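# Stack blocks on the table to match a goal image

## Task

Assemble the blocks on the table into the structure pictured in the goal image, with every block aligned squarely to its neighbours as shown; then open the gripper and pull the arm away. The structure must stand by itself at the end, not be held up by the robot, and nothing may be pushed or dropped off the table.

## Robot and tools

Robot: a single six-joint arm (Trossen wxai follower) with a two-finger parallel gripper. Joint order everywhere (rows, Joint positions, Joint velocities, Joint targets): waist (joint_0), shoulder (joint_1), elbow (joint_2), wrist pitch (joint_3), wrist yaw (joint_4), wrist roll (joint_5); result lists then add the finger-pad gap. Stated ranges in radians: waist -3.054 to 3.054, shoulder 0.000 to 3.142, elbow 0.000 to 2.356, wrist pitch and yaw -1.571 to 1.571, wrist roll -3.142 to 3.142. True ends may differ by up to 0.010 rad.

Frames: the scene frame has its origin on the tabletop under the arm base, +z up, +y to the left when facing along +x. The base may be slightly tilted. end_effector_position (metres) is the point midway between the finger pads, roughly 3-4 cm short of the fingertips; end_effector_quat_wxyz gives orientation. In the gripper's own frame the fingers point along +x and close along y. The reported hand position can be off, more so at long reach.

Command row: 7 numbers, each in [-1, 1], for one arm: six joint values then the gripper opening. The six joint values are offsets, not absolute angles, scaled so 1.0 = 0.9615 rad for waist, shoulder and elbow, 1.713 rad for wrist pitch, 1.767 for wrist yaw, 1.728 for wrist roll. The seventh number is an absolute opening: +1 fully open (pad gap 0.088 m), about -0.80 where empty fingers touch; values down to -1 close no further.

execute_actions(actions): a list of actions; each action is a list of 1 to 15 rows, one row per 1/30 s step, and a short action repeats its final row to fill 15 steps. Each row's joint offsets are counted from the angles at the start of that action (for a call's first action, the latest reported angles), not from the previous row. An empty list just returns state and images. An action that would push a joint more than 0.010 rad beyond its range is refused; if the first action is refused or any action is malformed, nothing in the call runs. A joint asked past its real end stops there and the result reports "joint sent to its limit".

move(target, speed, blocking): target is one 7-number row whose offsets are measured from the Joint positions in the latest result that lists them. All joints travel in step so the hand follows a curve; path time is 0.5 to 10 s. speed (0.01 to 2 rad/s, default 0.5) caps the fastest joint. The opening is applied at the start. The path ignores obstacles, and faster motion or a target further beyond a contact means harder pressing. The result adds a "move:" line: how it ended (done, off_target, moving, held, fault), limits=held or limits=none, and the joint furthest from target. With blocking=false you get a reply after 0.5 s while the arm keeps going; you must then use wait or stop before sending new rows or moves.

wait(seconds): 0 to 10 s, holds the last command and returns early if a running move ends. stop(): brakes a running move (needs room; fingers continue). zoom_image(camera, region): camera is cam_low or cam_wrist; region [x0, y0, x1, y1] in pixels, top-left origin, at most 504x504. Images: cam_low and cam_wrist, both 672x504. show_instructions() shows the reference images, including the goal. read_manual(section) only returns licence text. finished_scene(scene) ends the scene irreversibly and reports success.

Motion limits: per control step each joint target stays within a fixed lead of its measured angle (0.211 rad for the first three joints, 0.213 wrist pitch, 0.267 wrist yaw, 0.228 wrist roll), and targets that would move the hand over 70 mm from where it is are pulled back. Large motions thus need several actions; an unfinished motion may not complete while you wait, so resend the rest. Friction can leave joints short, especially at long reach, so check Joint positions after each motion. "joint command not followed" means the clearance check altered targets.

Gripping: grip_measured is the measured opening on the command scale. To hold a part, command about 0.07 below its grip_measured; less grips more gently. Readings may be offset by about 1 mm, and read up to 3 mm narrow when squeezing hard. Parts thinner than about 3 mm get less force. Closing from fully open needs at least 0.5 s. grip_effort_n is the motor's own effort (negative closes, positive opens), capped near 83 N, and keeps some value at rest due to friction; n/a at start. Held parts may occasionally be jerked briefly.

Avoid: knocking or placing anything off the table; drops, slams, hard collisions and strong pushes. Contact torque reaching a joint's load limit (waist 18.2, shoulder 22.5, elbow 22.4, wrist pitch 5.92, wrist yaw 5.9, wrist roll 5.54 N m, held weight included) freezes the arm for 10 s and cancels the rest of the call. Holding loads heats motors: a MOTOR HOT line appears from 50 °C, and at 95 °C an OVER-TEMPERATURE FAULT holds the arm; if it does not cool the arm can lose power and go limp. The arm holds its last command while you are composing a reply. Finish with the gripper open and the arm clear of the structure.

Each tool is called by a JSON object that holds its "method" and its "body".

Reference images:

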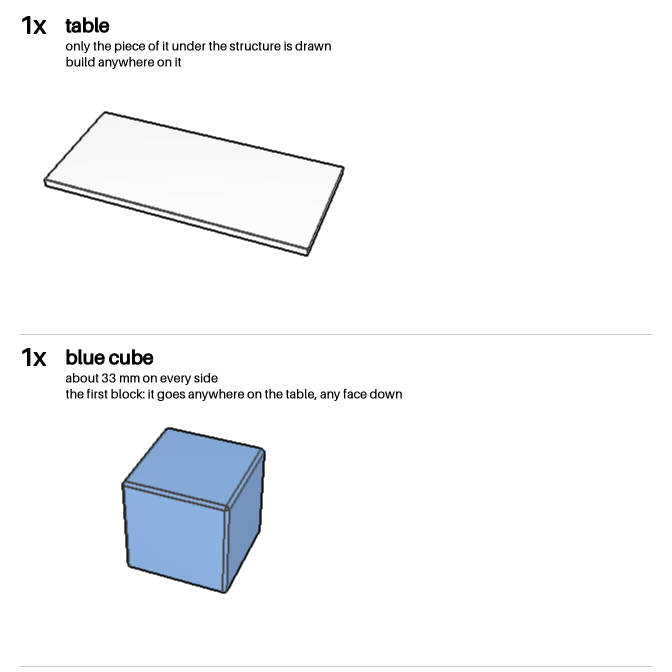

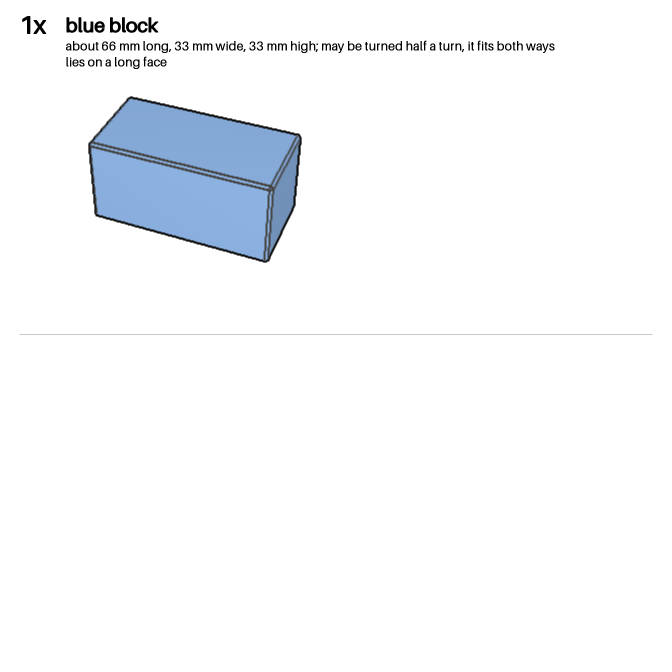

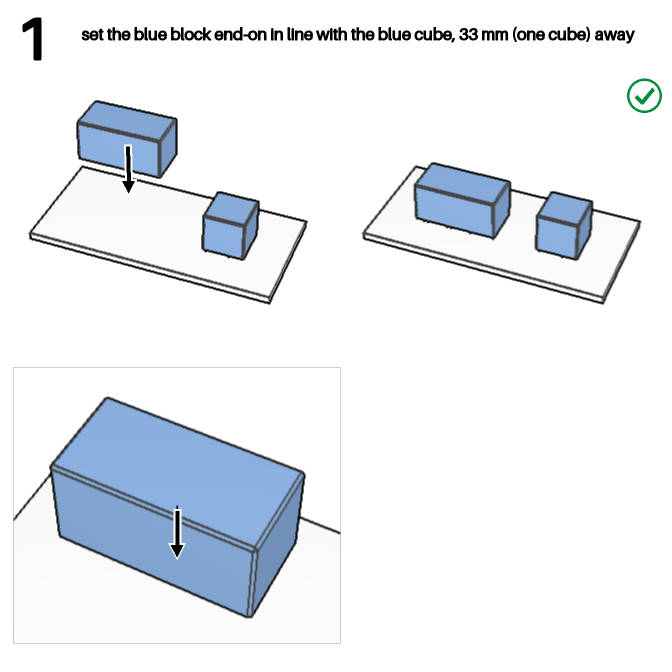

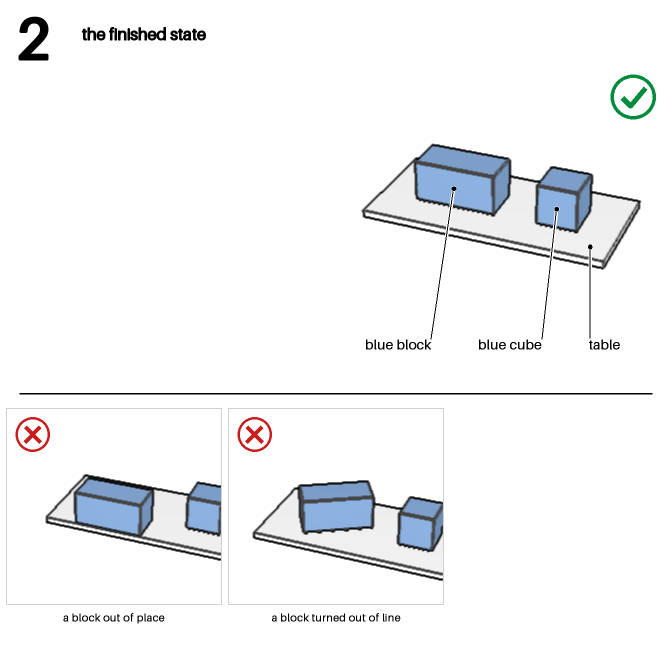

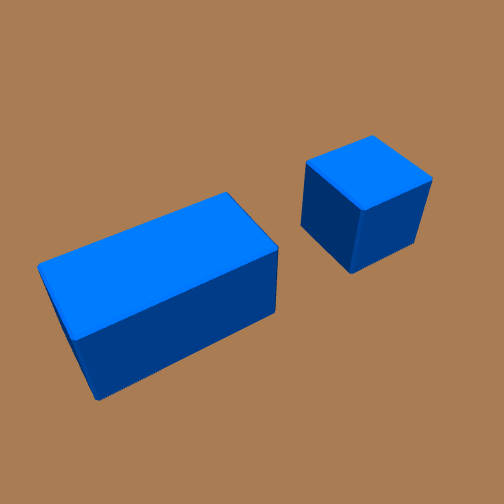

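## Session

{"method": "execute_actions", "body": {"actions": []}}

Scene clock: 0.00 s.
end_effector_position=(+0.2592, +0.2049, +0.1283) grip_measured=+0.856 grip_effort_n=n/a end_effector_quat_wxyz=(+0.492, +0.551, +0.634, -0.230) end_effector_velocity=(-0.002, -0.003, -0.002) end_effector_angular_velocity=(-0.017, +0.013, +0.001)
Joint names: [waist, shoulder, elbow, wrist pitch, wrist yaw, wrist roll]
Joint positions: [ 0.589  1.54   1.019 -0.708 -0.413  1.764  0.081]
Joint velocities: [-0.002  0.002  0.002 -0.022  0.007 -0.007  0.   ]
Motor temperatures (°C, as the motors report them): [28 32 30 30 29 30]
Heat: hottest shoulder 32 °C (+0.0 °C/min).
Joint targets: [0.589 1.540 1.019 -0.708 -0.413 1.764]

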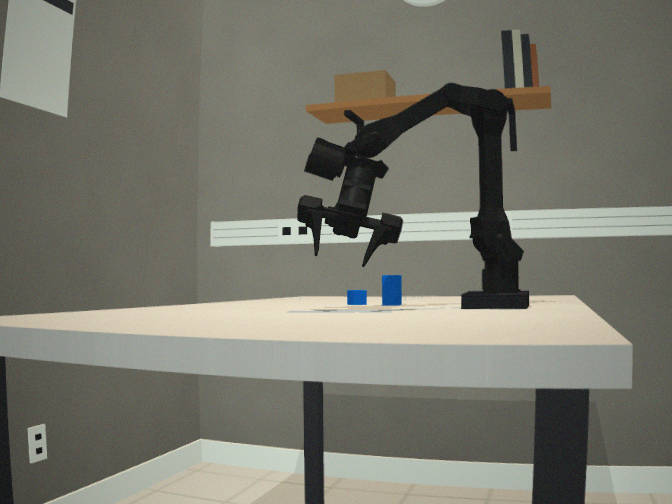

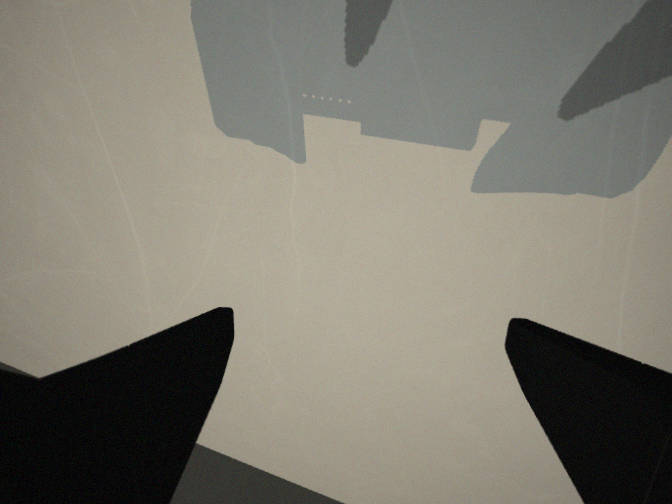

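{"method": "move", "body": {"target": [-0.85,-0.354,-0.072,-0.083,0.234,-1,1], "speed": 1.2}}

{"method": "zoom_image", "body": {"camera": "cam_low", "region": [280,160,580,340]}}

Scene clock: 10.23 s.
end_effector_position=(+0.2629, -0.0877, +0.1879) grip_measured=+1.000 grip_effort_n=14.2 end_effector_quat_wxyz=(+0.842, +0.094, +0.506, -0.161) end_effector_velocity=(+0.000, -0.001, +0.002) end_effector_angular_velocity=(-0.007, -0.011, -0.007)
Joint names: [waist, shoulder, elbow, wrist pitch, wrist yaw, wrist roll]
Joint positions: [-0.226  1.209  0.962 -0.848 -0.002  0.043  0.088]
Joint velocities: [ 0.002 -0.007 -0.002  0.007  0.007  0.007  0.   ]
Motor temperatures (°C, as the motors report them): [28 33 32 31 29 30]
Heat: hottest shoulder 33 °C (+5.9 °C/min).
Joint targets: [-0.228 1.200 0.950 -0.850 0.001 0.036]
move: off_target; limits=none; farthest joint: the elbow, 0.013 radians from its target (0.069 radians at the start)

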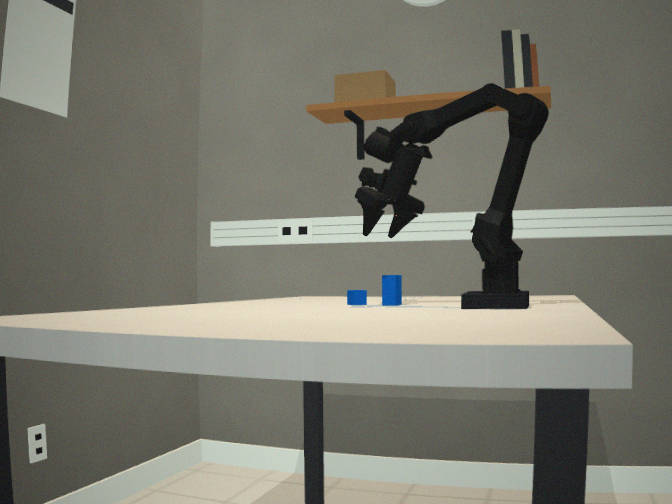

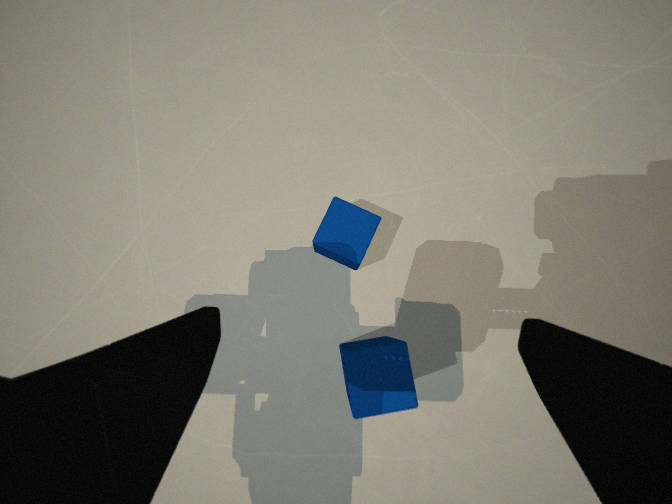

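Region (280, 160, 580, 340) of cam_low's 672x504 image, scaled by 1.680, with more detail than that image has; it fills the top 302 rows of this view, and the rest is white.

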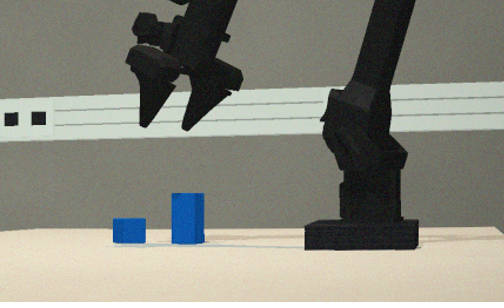

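{"method": "zoom_image", "body": {"camera": "cam_wrist", "region": [250,180,500,430]}}

Region (250, 180, 500, 430) of cam_wrist's 672x504 image, scaled by 2.016, with more detail than that image has.

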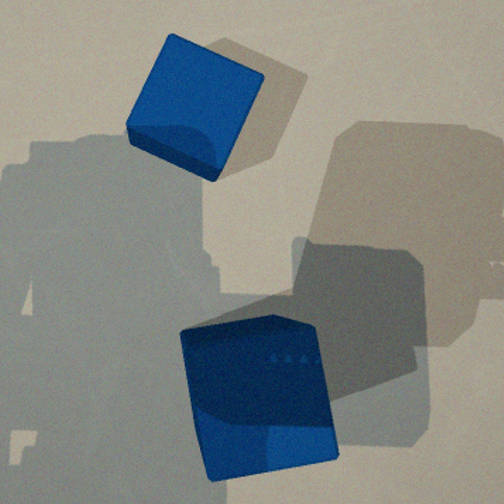

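{"method": "move", "body": {"target": [-0.052,-0.133,-0.6,0.4,0,-0.008,1], "speed": 0.7}}

Scene clock: 55.87 s.
end_effector_position=(+0.2481, -0.0986, +0.0960) grip_measured=+1.000 grip_effort_n=14.2 end_effector_quat_wxyz=(+0.893, +0.083, +0.400, -0.186) end_effector_velocity=(-0.001, +0.002, -0.001) end_effector_angular_velocity=(+0.003, +0.007, +0.013)
Joint names: [waist, shoulder, elbow, wrist pitch, wrist yaw, wrist roll]
Joint positions: [-0.273  1.089  0.398 -0.164 -0.002  0.036  0.088]
Joint velocities: [ 0.002 -0.002 -0.002 -0.007 -0.007 -0.007  0.   ]
Motor temperatures (°C, as the motors report them): [28 35 34 32 29 30]
Heat: hottest shoulder 35 °C (+3.2 °C/min).
Joint targets: [-0.276 1.081 0.386 -0.162 -0.002 0.029]
move: off_target; limits=none; farthest joint: the elbow, 0.013 radians from its target (0.577 radians at the start)

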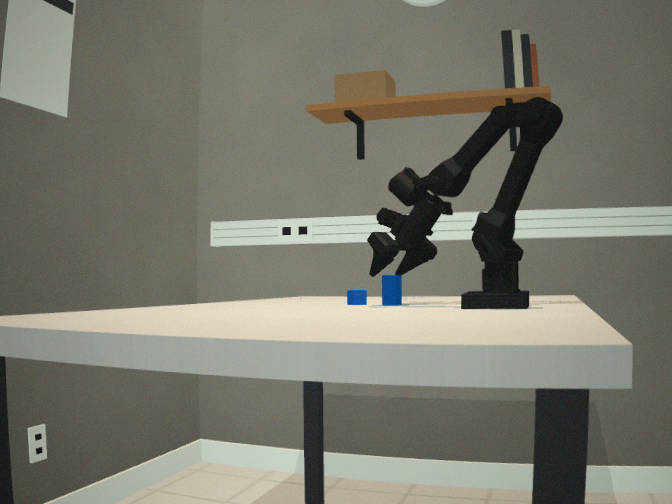

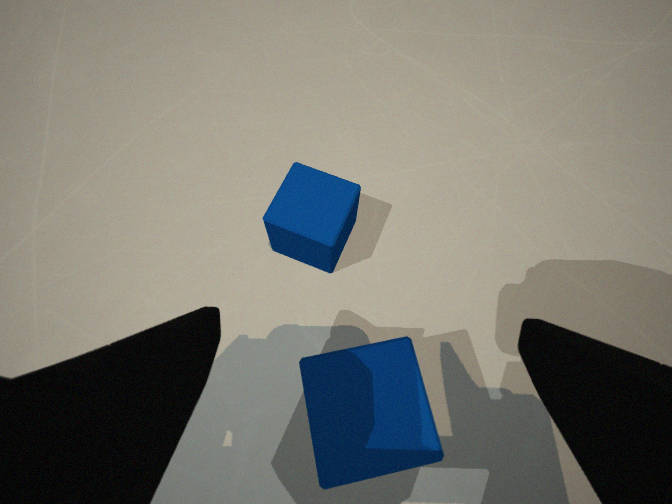

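{"method": "move", "body": {"target": [0,0.084,-0.296,0.275,0,0,1], "speed": 0.5}}

{"method": "zoom_image", "body": {"camera": "cam_low", "region": [320,190,540,320]}}

Scene clock: 62.57 s.
end_effector_position=(+0.2347, -0.0943, +0.0520) grip_measured=+1.000 grip_effort_n=14.2 end_effector_quat_wxyz=(+0.916, +0.073, +0.345, -0.189) end_effector_velocity=(-0.001, +0.002, -0.001) end_effector_angular_velocity=(+0.001, +0.008, +0.023)
Joint names: [waist, shoulder, elbow, wrist pitch, wrist yaw, wrist roll]
Joint positions: [-0.273  1.163  0.124  0.305 -0.002  0.036  0.088]
Joint velocities: [-0.007 -0.002 -0.002 -0.007 -0.022 -0.022  0.   ]
Motor temperatures (°C, as the motors report them): [28 35 34 33 29 30]
Heat: hottest shoulder 35 °C (+3.0 °C/min).
Joint targets: [-0.273 1.170 0.113 0.307 -0.002 0.036]
move: off_target; limits=none; farthest joint: the elbow, 0.011 radians from its target (0.284 radians at the start)

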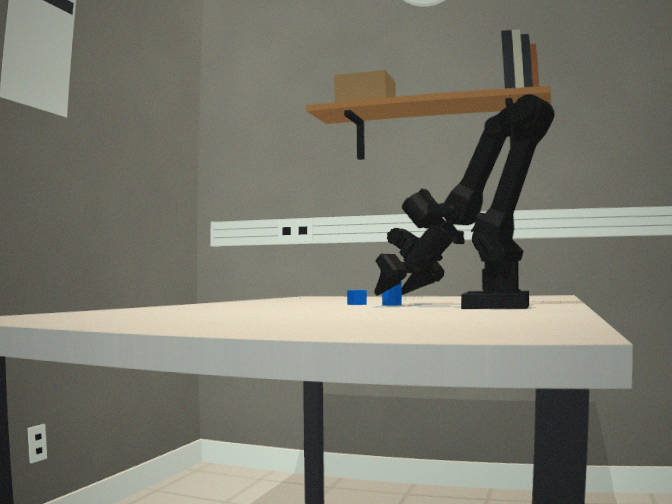

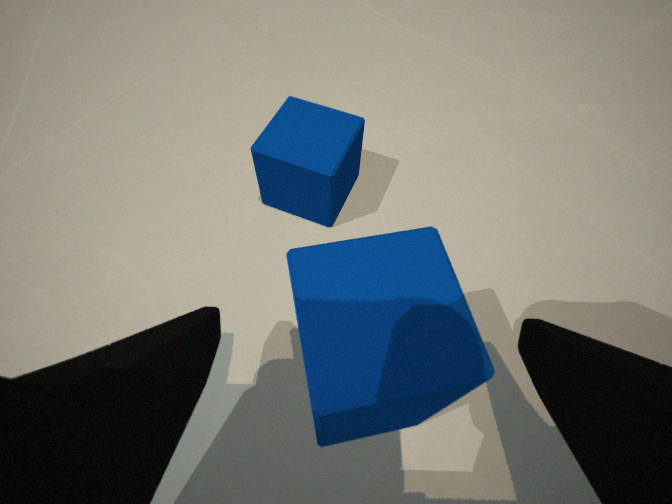

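Region (320, 190, 540, 320) of cam_low's 672x504 image, scaled by 2.291, with more detail than that image has; it fills the top 298 rows of this view, and the rest is white.

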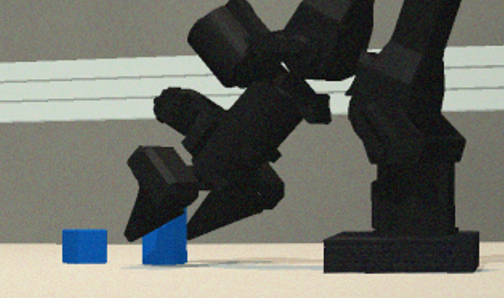

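{"method": "execute_actions", "body": {"actions": [[[0,0,0,0,0,0,0.2]],[[0,0,0,0,0,0,0.15],[0,0,0,0,0,0,0.12],[0,0,0,0,0,0,0.09],[0,0,0,0,0,0,0.06],[0,0,0,0,0,0,0.03],[0,0,0,0,0,0,0],[0,0,0,0,0,0,-0.03],[0,0,0,0,0,0,-0.06],[0,0,0,0,0,0,-0.09],[0,0,0,0,0,0,-0.12],[0,0,0,0,0,0,-0.15],[0,0,0,0,0,0,-0.18],[0,0,0,0,0,0,-0.22],[0,0,0,0,0,0,-0.26]],[[0,0,0,0,0,0,-0.27]]]}}

{"method": "zoom_image", "body": {"camera": "cam_low", "region": [340,230,460,320]}}

Scene clock: 70.73 s.
end_effector_position=(+0.2348, -0.0945, +0.0522) grip_measured=-0.135 grip_effort_n=-83.5 end_effector_quat_wxyz=(+0.917, +0.073, +0.345, -0.189) end_effector_velocity=(+0.001, +0.000, +0.001) end_effector_angular_velocity=(+0.007, -0.011, -0.002)
Joint names: [waist, shoulder, elbow, wrist pitch, wrist yaw, wrist roll]
Joint positions: [-0.273  1.163  0.124  0.306 -0.002  0.036  0.032]
Joint velocities: [-0.002 -0.002 -0.002  0.007 -0.007  0.007  0.   ]
Motor temperatures (°C, as the motors report them): [28 34 34 34 29 30]
Heat: hottest shoulder 34 °C (+1.0 °C/min).
Joint targets: [-0.273 1.163 0.124 0.306 -0.002 0.036]

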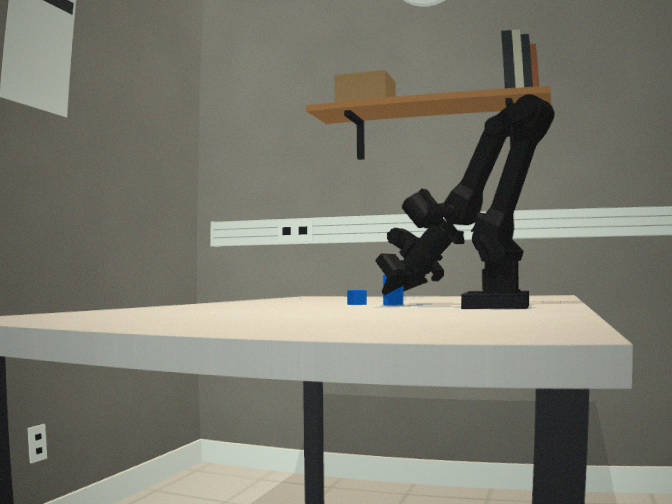

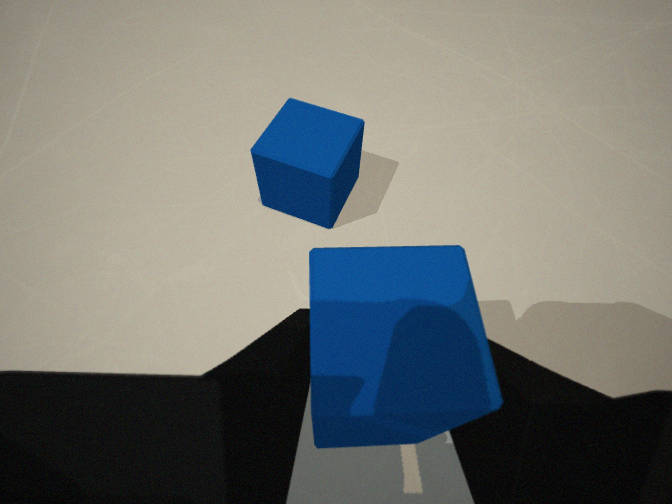

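Region (340, 230, 460, 320) of cam_low's 672x504 image, scaled by 4.200, with more detail than that image has; it fills the top 378 rows of this view, and the rest is white.

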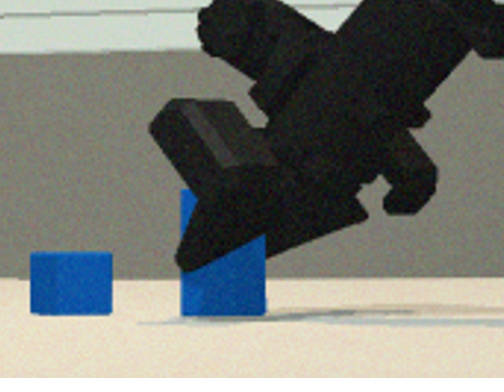

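{"method": "execute_actions", "body": {"actions": [[[0,0,0,0,0,0,0.1]],[[0,-0.015,-0.013,-0.003,0,0,0.1],[0,-0.025,-0.016,-0.006,0,0,0.1],[0,-0.035,-0.02,-0.01,0,0,0.1],[0,-0.045,-0.024,-0.014,0,0,0.1],[0,-0.056,-0.029,-0.019,0,0,0.1]],[[0,0,0,0,0,0,0.05],[0,0,0,0,0,0,0],[0,0,0,0,0,0,-0.04],[0,0,0,0,0,0,-0.08],[0,0,0,0,0,0,-0.11],[0,0,0,0,0,0,-0.14],[0,0,0,0,0,0,-0.17],[0,0,0,0,0,0,-0.2],[0,0,0,0,0,0,-0.25]]]}}

{"method": "zoom_image", "body": {"camera": "cam_low", "region": [340,230,460,320]}}

Scene clock: 77.43 s.
end_effector_position=(+0.2295, -0.0923, +0.0524) grip_measured=-0.137 grip_effort_n=-83.5 end_effector_quat_wxyz=(+0.917, +0.072, +0.345, -0.189) end_effector_velocity=(+0.000, -0.002, +0.002) end_effector_angular_velocity=(-0.014, -0.008, -0.003)
Joint names: [waist, shoulder, elbow, wrist pitch, wrist yaw, wrist roll]
Joint positions: [-0.273  1.117  0.108  0.276 -0.002  0.036  0.032]
Joint velocities: [-0.002 -0.007 -0.002  0.007  0.007 -0.007 -0.   ]
Motor temperatures (°C, as the motors report them): [28 34 34 35 29 30]
Heat: hottest wrist pitch 35 °C (+2.0 °C/min).
Joint targets: [-0.273 1.117 0.108 0.276 -0.002 0.036]

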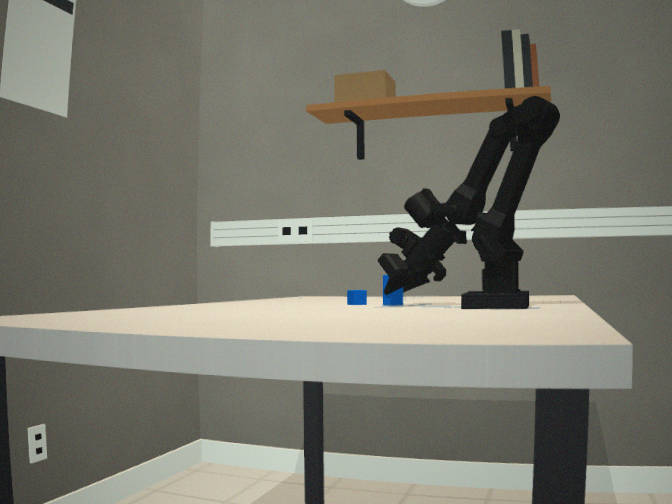

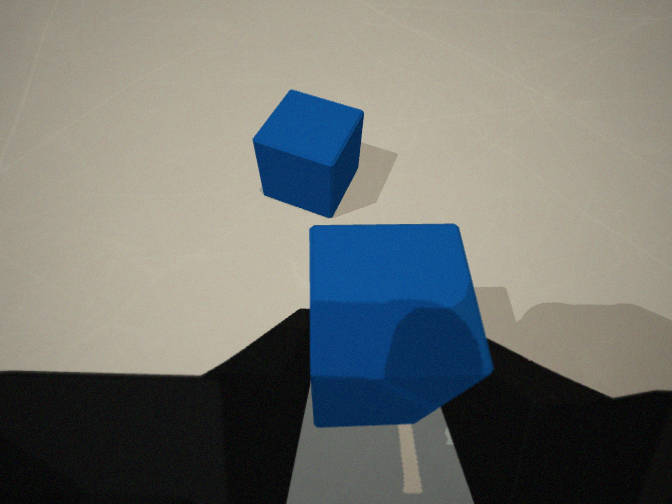

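Region (340, 230, 460, 320) of cam_low's 672x504 image, scaled by 4.200, with more detail than that image has; it fills the top 378 rows of this view, and the rest is white.

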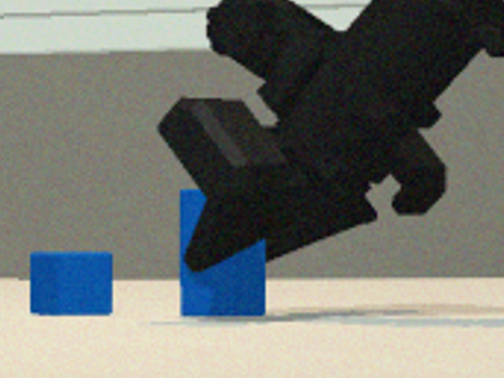

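{"method": "move", "body": {"target": [0,-0.11,0.22,-0.173,0,0,-0.25], "speed": 0.5}}

{"method": "move", "body": {"target": [0.39,0.245,0.335,-0.131,0,-0.82,-0.25], "speed": 1.2}}

{"method": "move", "body": {"target": [0,0.08,-0.09,0.087,0,-1,-0.25], "speed": 1.2}}

Scene clock: 89.87 s.
end_effector_position=(+0.2485, -0.0987, +0.1005) grip_measured=-0.137 grip_effort_n=-83.5 end_effector_quat_wxyz=(+0.917, +0.073, +0.345, -0.189) end_effector_velocity=(-0.001, +0.001, -0.002) end_effector_angular_velocity=(+0.002, +0.007, +0.008)
Joint names: [waist, shoulder, elbow, wrist pitch, wrist yaw, wrist roll]
Joint positions: [-0.273  1.02   0.306 -0.019 -0.002  0.036  0.032]
Joint velocities: [-0.002 -0.002 -0.002 -0.007 -0.007 -0.007 -0.   ]
Motor temperatures (°C, as the motors report them): [28 34 35 35 29 30]
Heat: hottest elbow 35 °C (+1.0 °C/min).
Joint targets: [-0.273 1.011 0.319 -0.020 -0.002 0.036]
move: off_target; limits=none; farthest joint: the elbow, 0.014 radians from its target (0.212 radians at the start)

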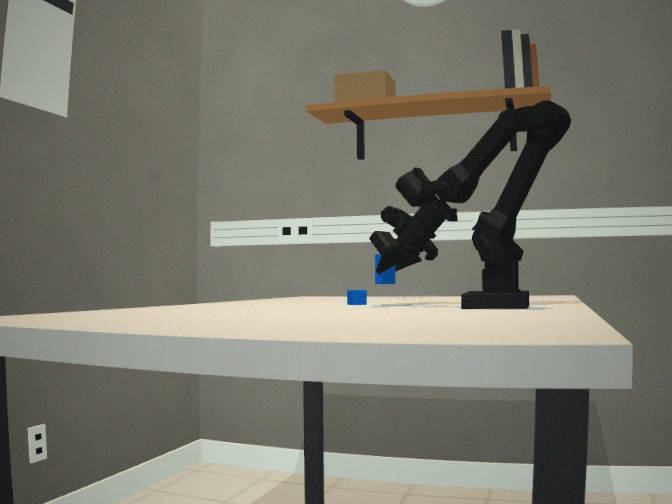

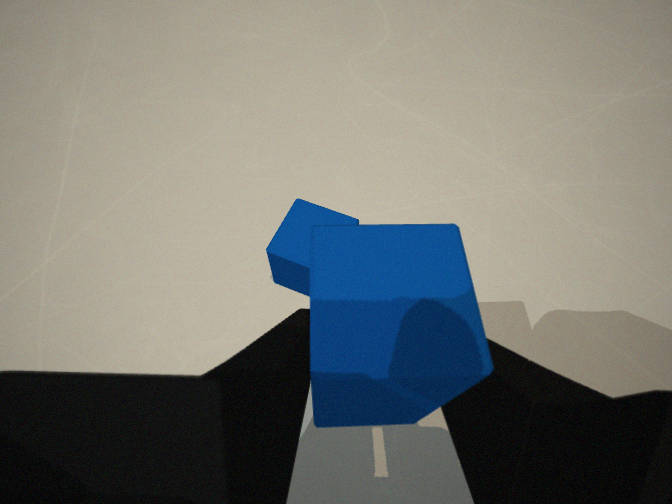

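Scene clock: 91.77 s.
end_effector_position=(+0.3086, -0.0011, +0.1206) grip_measured=-0.137 grip_effort_n=-83.5 end_effector_quat_wxyz=(+0.694, -0.582, +0.334, +0.259) end_effector_velocity=(-0.002, +0.000, -0.001) end_effector_angular_velocity=(+0.001, +0.008, +0.008)
Joint names: [waist, shoulder, elbow, wrist pitch, wrist yaw, wrist roll]
Joint positions: [ 0.099  1.247  0.615 -0.243 -0.002 -1.374  0.032]
Joint velocities: [-0.002 -0.002 -0.002 -0.007 -0.007 -0.007 -0.   ]
Motor temperatures (°C, as the motors report them): [28 34 35 35 29 30]
Heat: hottest elbow 35 °C (+1.0 °C/min).
Joint targets: [0.102 1.255 0.628 -0.244 -0.002 -1.381]
move: off_target; limits=none; farthest joint: the elbow, 0.014 radians from its target (0.323 radians at the start)

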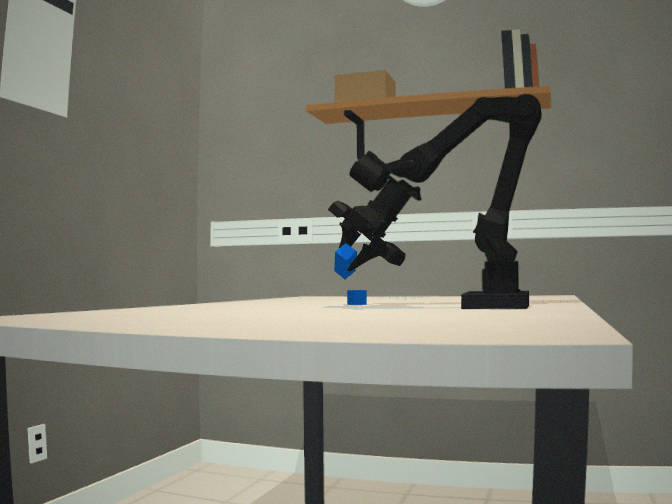

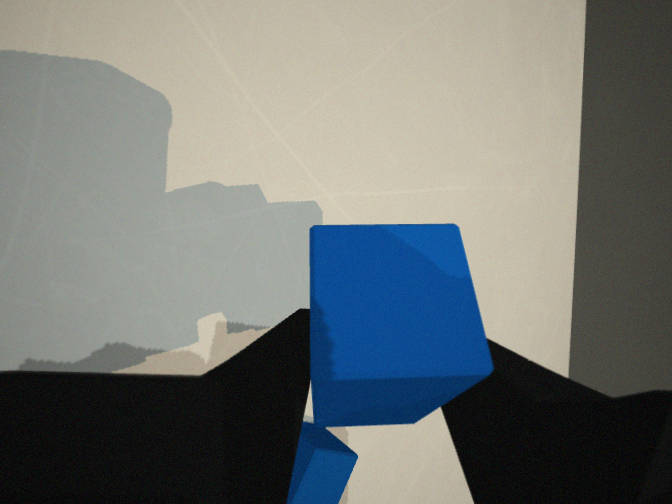

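Scene clock: 93.93 s.
end_effector_position=(+0.3099, -0.0019, +0.0935) grip_measured=-0.138 grip_effort_n=-83.5 end_effector_quat_wxyz=(-0.011, +0.907, -0.021, -0.421) end_effector_velocity=(-0.002, +0.000, +0.000) end_effector_angular_velocity=(+0.001, +0.003, +0.008)
Joint names: [waist, shoulder, elbow, wrist pitch, wrist yaw, wrist roll]
Joint positions: [ 0.099  1.315  0.538 -0.097 -0.002 -3.095  0.032]
Joint velocities: [-0.002 -0.007 -0.002 -0.007 -0.007 -0.007  0.   ]
Motor temperatures (°C, as the motors report them): [28 34 35 36 29 30]
Heat: hottest wrist pitch 36 °C (+2.0 °C/min).
Joint targets: [0.099 1.323 0.528 -0.094 -0.002 -3.102]
move: done; limits=none; farthest joint: the elbow, 0.010 radians from its target (0.086 radians at the start)

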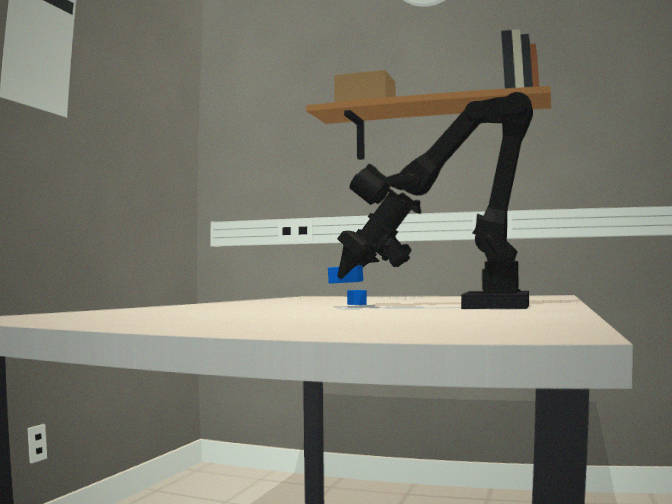

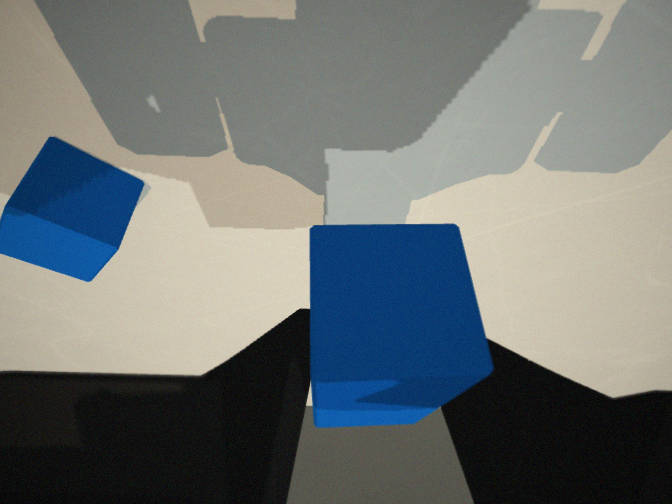

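{"method": "move", "body": {"target": [0,0.181,-0.154,0.198,0,-0.008,-0.25], "speed": 0.4}}

{"method": "zoom_image", "body": {"camera": "cam_low", "region": [310,240,430,320]}}

Scene clock: 99.00 s.
end_effector_position=(+0.3097, -0.0033, +0.0467) grip_measured=-0.138 grip_effort_n=-83.5 end_effector_quat_wxyz=(-0.008, +0.913, -0.019, -0.407) end_effector_velocity=(-0.002, +0.000, -0.001) end_effector_angular_velocity=(-0.009, +0.008, +0.019)
Joint names: [waist, shoulder, elbow, wrist pitch, wrist yaw, wrist roll]
Joint positions: [ 0.099  1.479  0.399  0.239 -0.002 -3.102  0.032]
Joint velocities: [-0.002 -0.002 -0.002 -0.007 -0.007 -0.022 -0.   ]
Motor temperatures (°C, as the motors report them): [28 34 35 36 29 30]
Heat: hottest wrist pitch 36 °C (+2.0 °C/min).
Joint targets: [0.099 1.489 0.390 0.242 -0.002 -3.109]
move: done; limits=none; farthest joint: the shoulder, 0.010 radians from its target (0.175 radians at the start)

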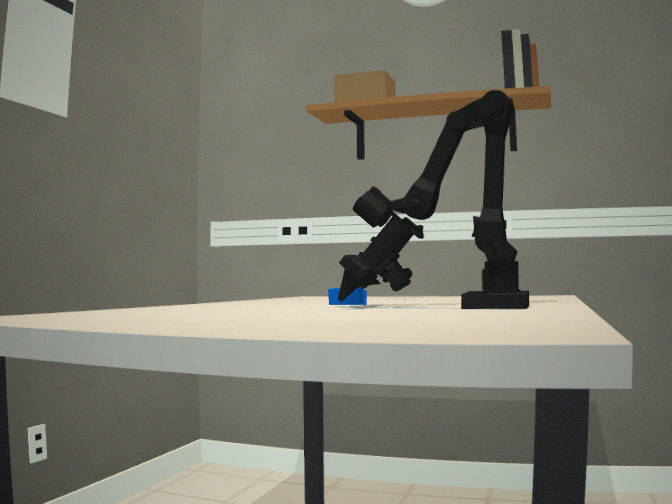

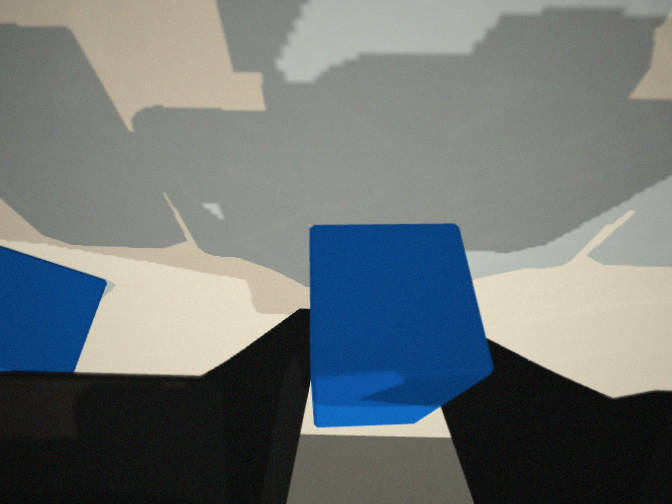

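Region (310, 240, 430, 320) of cam_low's 672x504 image, scaled by 4.200, with more detail than that image has.

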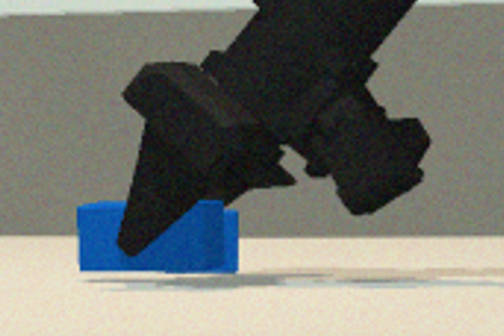

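{"method": "move", "body": {"target": [0,0.035,-0.022,0.027,0,0,-0.25], "speed": 0.08}}

{"method": "zoom_image", "body": {"camera": "cam_low", "region": [310,270,390,320]}}

Scene clock: 103.50 s.
end_effector_position=(+0.3102, -0.0034, +0.0422) grip_measured=-0.138 grip_effort_n=-83.5 end_effector_quat_wxyz=(-0.008, +0.915, -0.019, -0.404) end_effector_velocity=(-0.005, +0.000, -0.005) end_effector_angular_velocity=(+0.001, +0.027, +0.007)
Joint names: [waist, shoulder, elbow, wrist pitch, wrist yaw, wrist roll]
Joint positions: [ 0.099  1.503  0.387  0.282 -0.002 -3.102  0.032]
Joint velocities: [-0.002  0.002 -0.002 -0.022 -0.007 -0.007  0.   ]
Motor temperatures (°C, as the motors report them): [28 34 35 36 29 30]
Heat: hottest wrist pitch 36 °C (+1.0 °C/min).
Joint targets: [0.099 1.513 0.378 0.285 -0.002 -3.102]
move: done; limits=none; farthest joint: the shoulder, 0.009 radians from its target (0.033 radians at the start)

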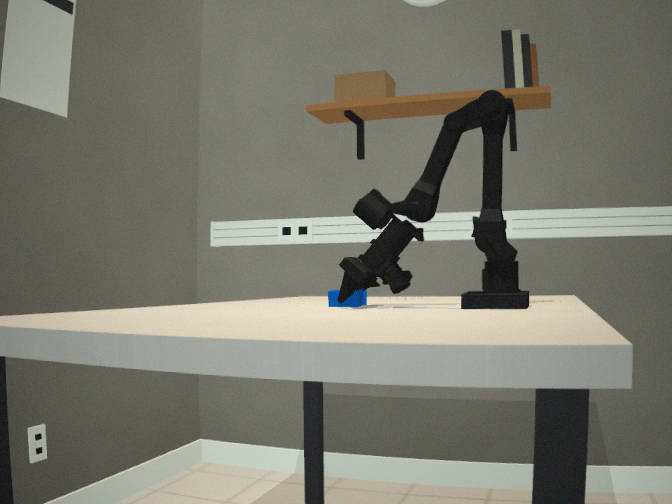

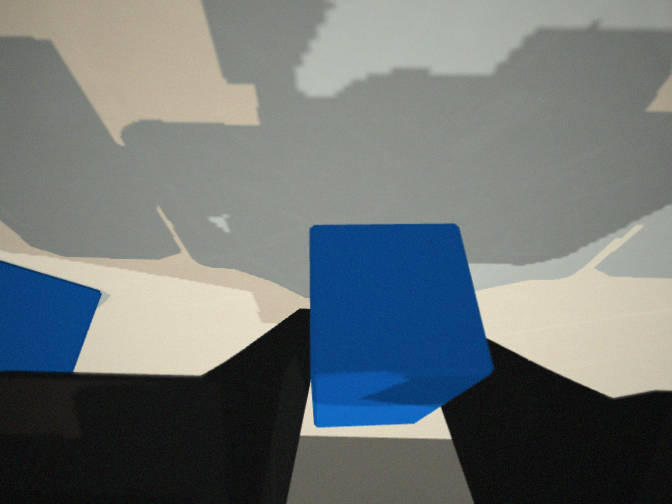

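Region (310, 270, 390, 320) of cam_low's 672x504 image, scaled by 6.300, with more detail than that image has; it fills the top 315 rows of this view, and the rest is white.

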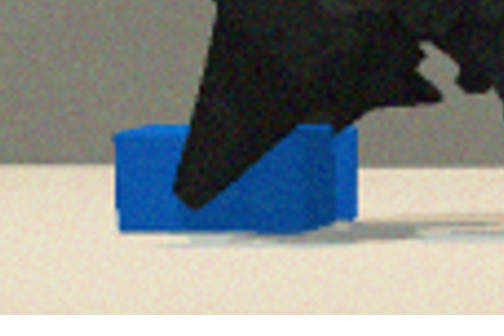

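{"method": "move", "body": {"target": [0,0.024,-0.016,0.012,0,0,-0.25], "speed": 0.05}}

{"method": "zoom_image", "body": {"camera": "cam_low", "region": [310,270,390,320]}}

Scene clock: 107.07 s.
end_effector_position=(+0.3109, -0.0034, +0.0408) grip_measured=-0.138 grip_effort_n=-83.5 end_effector_quat_wxyz=(-0.008, +0.916, -0.019, -0.401) end_effector_velocity=(-0.002, -0.002, -0.002) end_effector_angular_velocity=(-0.010, +0.012, -0.002)
Joint names: [waist, shoulder, elbow, wrist pitch, wrist yaw, wrist roll]
Joint positions: [ 0.099  1.514  0.383  0.301 -0.002 -3.102  0.032]
Joint velocities: [-0.002  0.002 -0.002 -0.007  0.007 -0.007  0.   ]
Motor temperatures (°C, as the motors report them): [28 34 34 36 29 30]
Heat: hottest wrist pitch 36 °C (+1.0 °C/min).
Joint targets: [0.099 1.527 0.372 0.302 -0.002 -3.102]
move: off_target; limits=none; farthest joint: the shoulder, 0.012 radians from its target (0.023 radians at the start)

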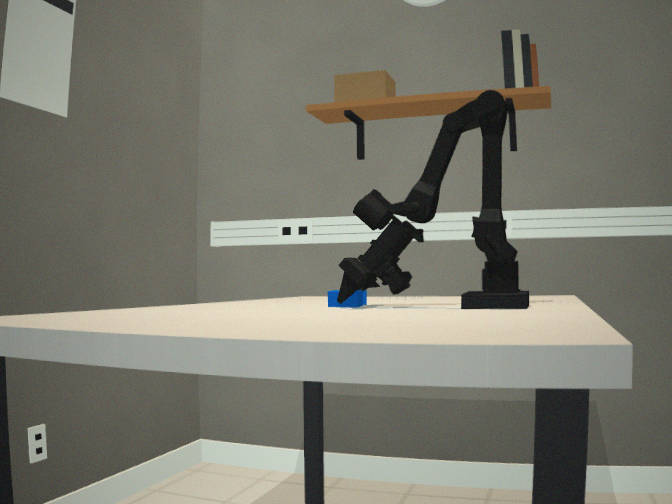

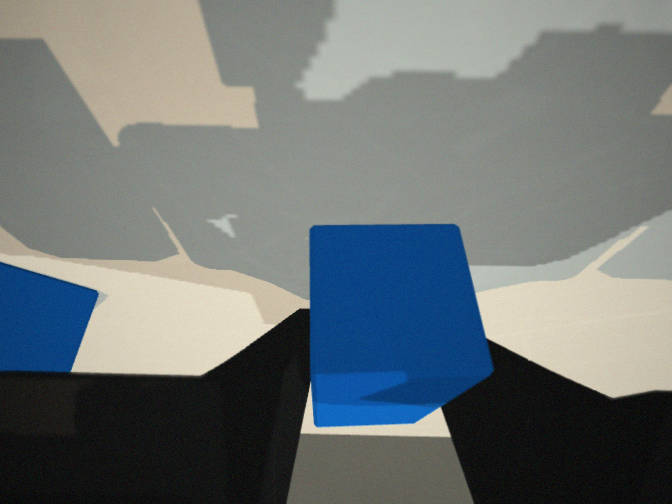

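Region (310, 270, 390, 320) of cam_low's 672x504 image, scaled by 6.300, with more detail than that image has; it fills the top 315 rows of this view, and the rest is white.

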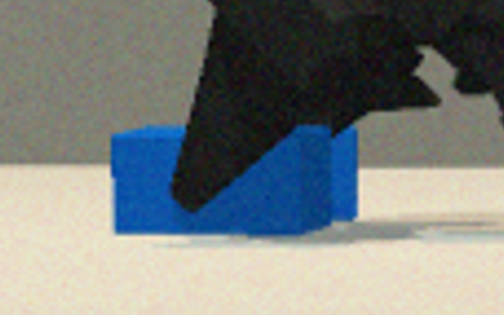

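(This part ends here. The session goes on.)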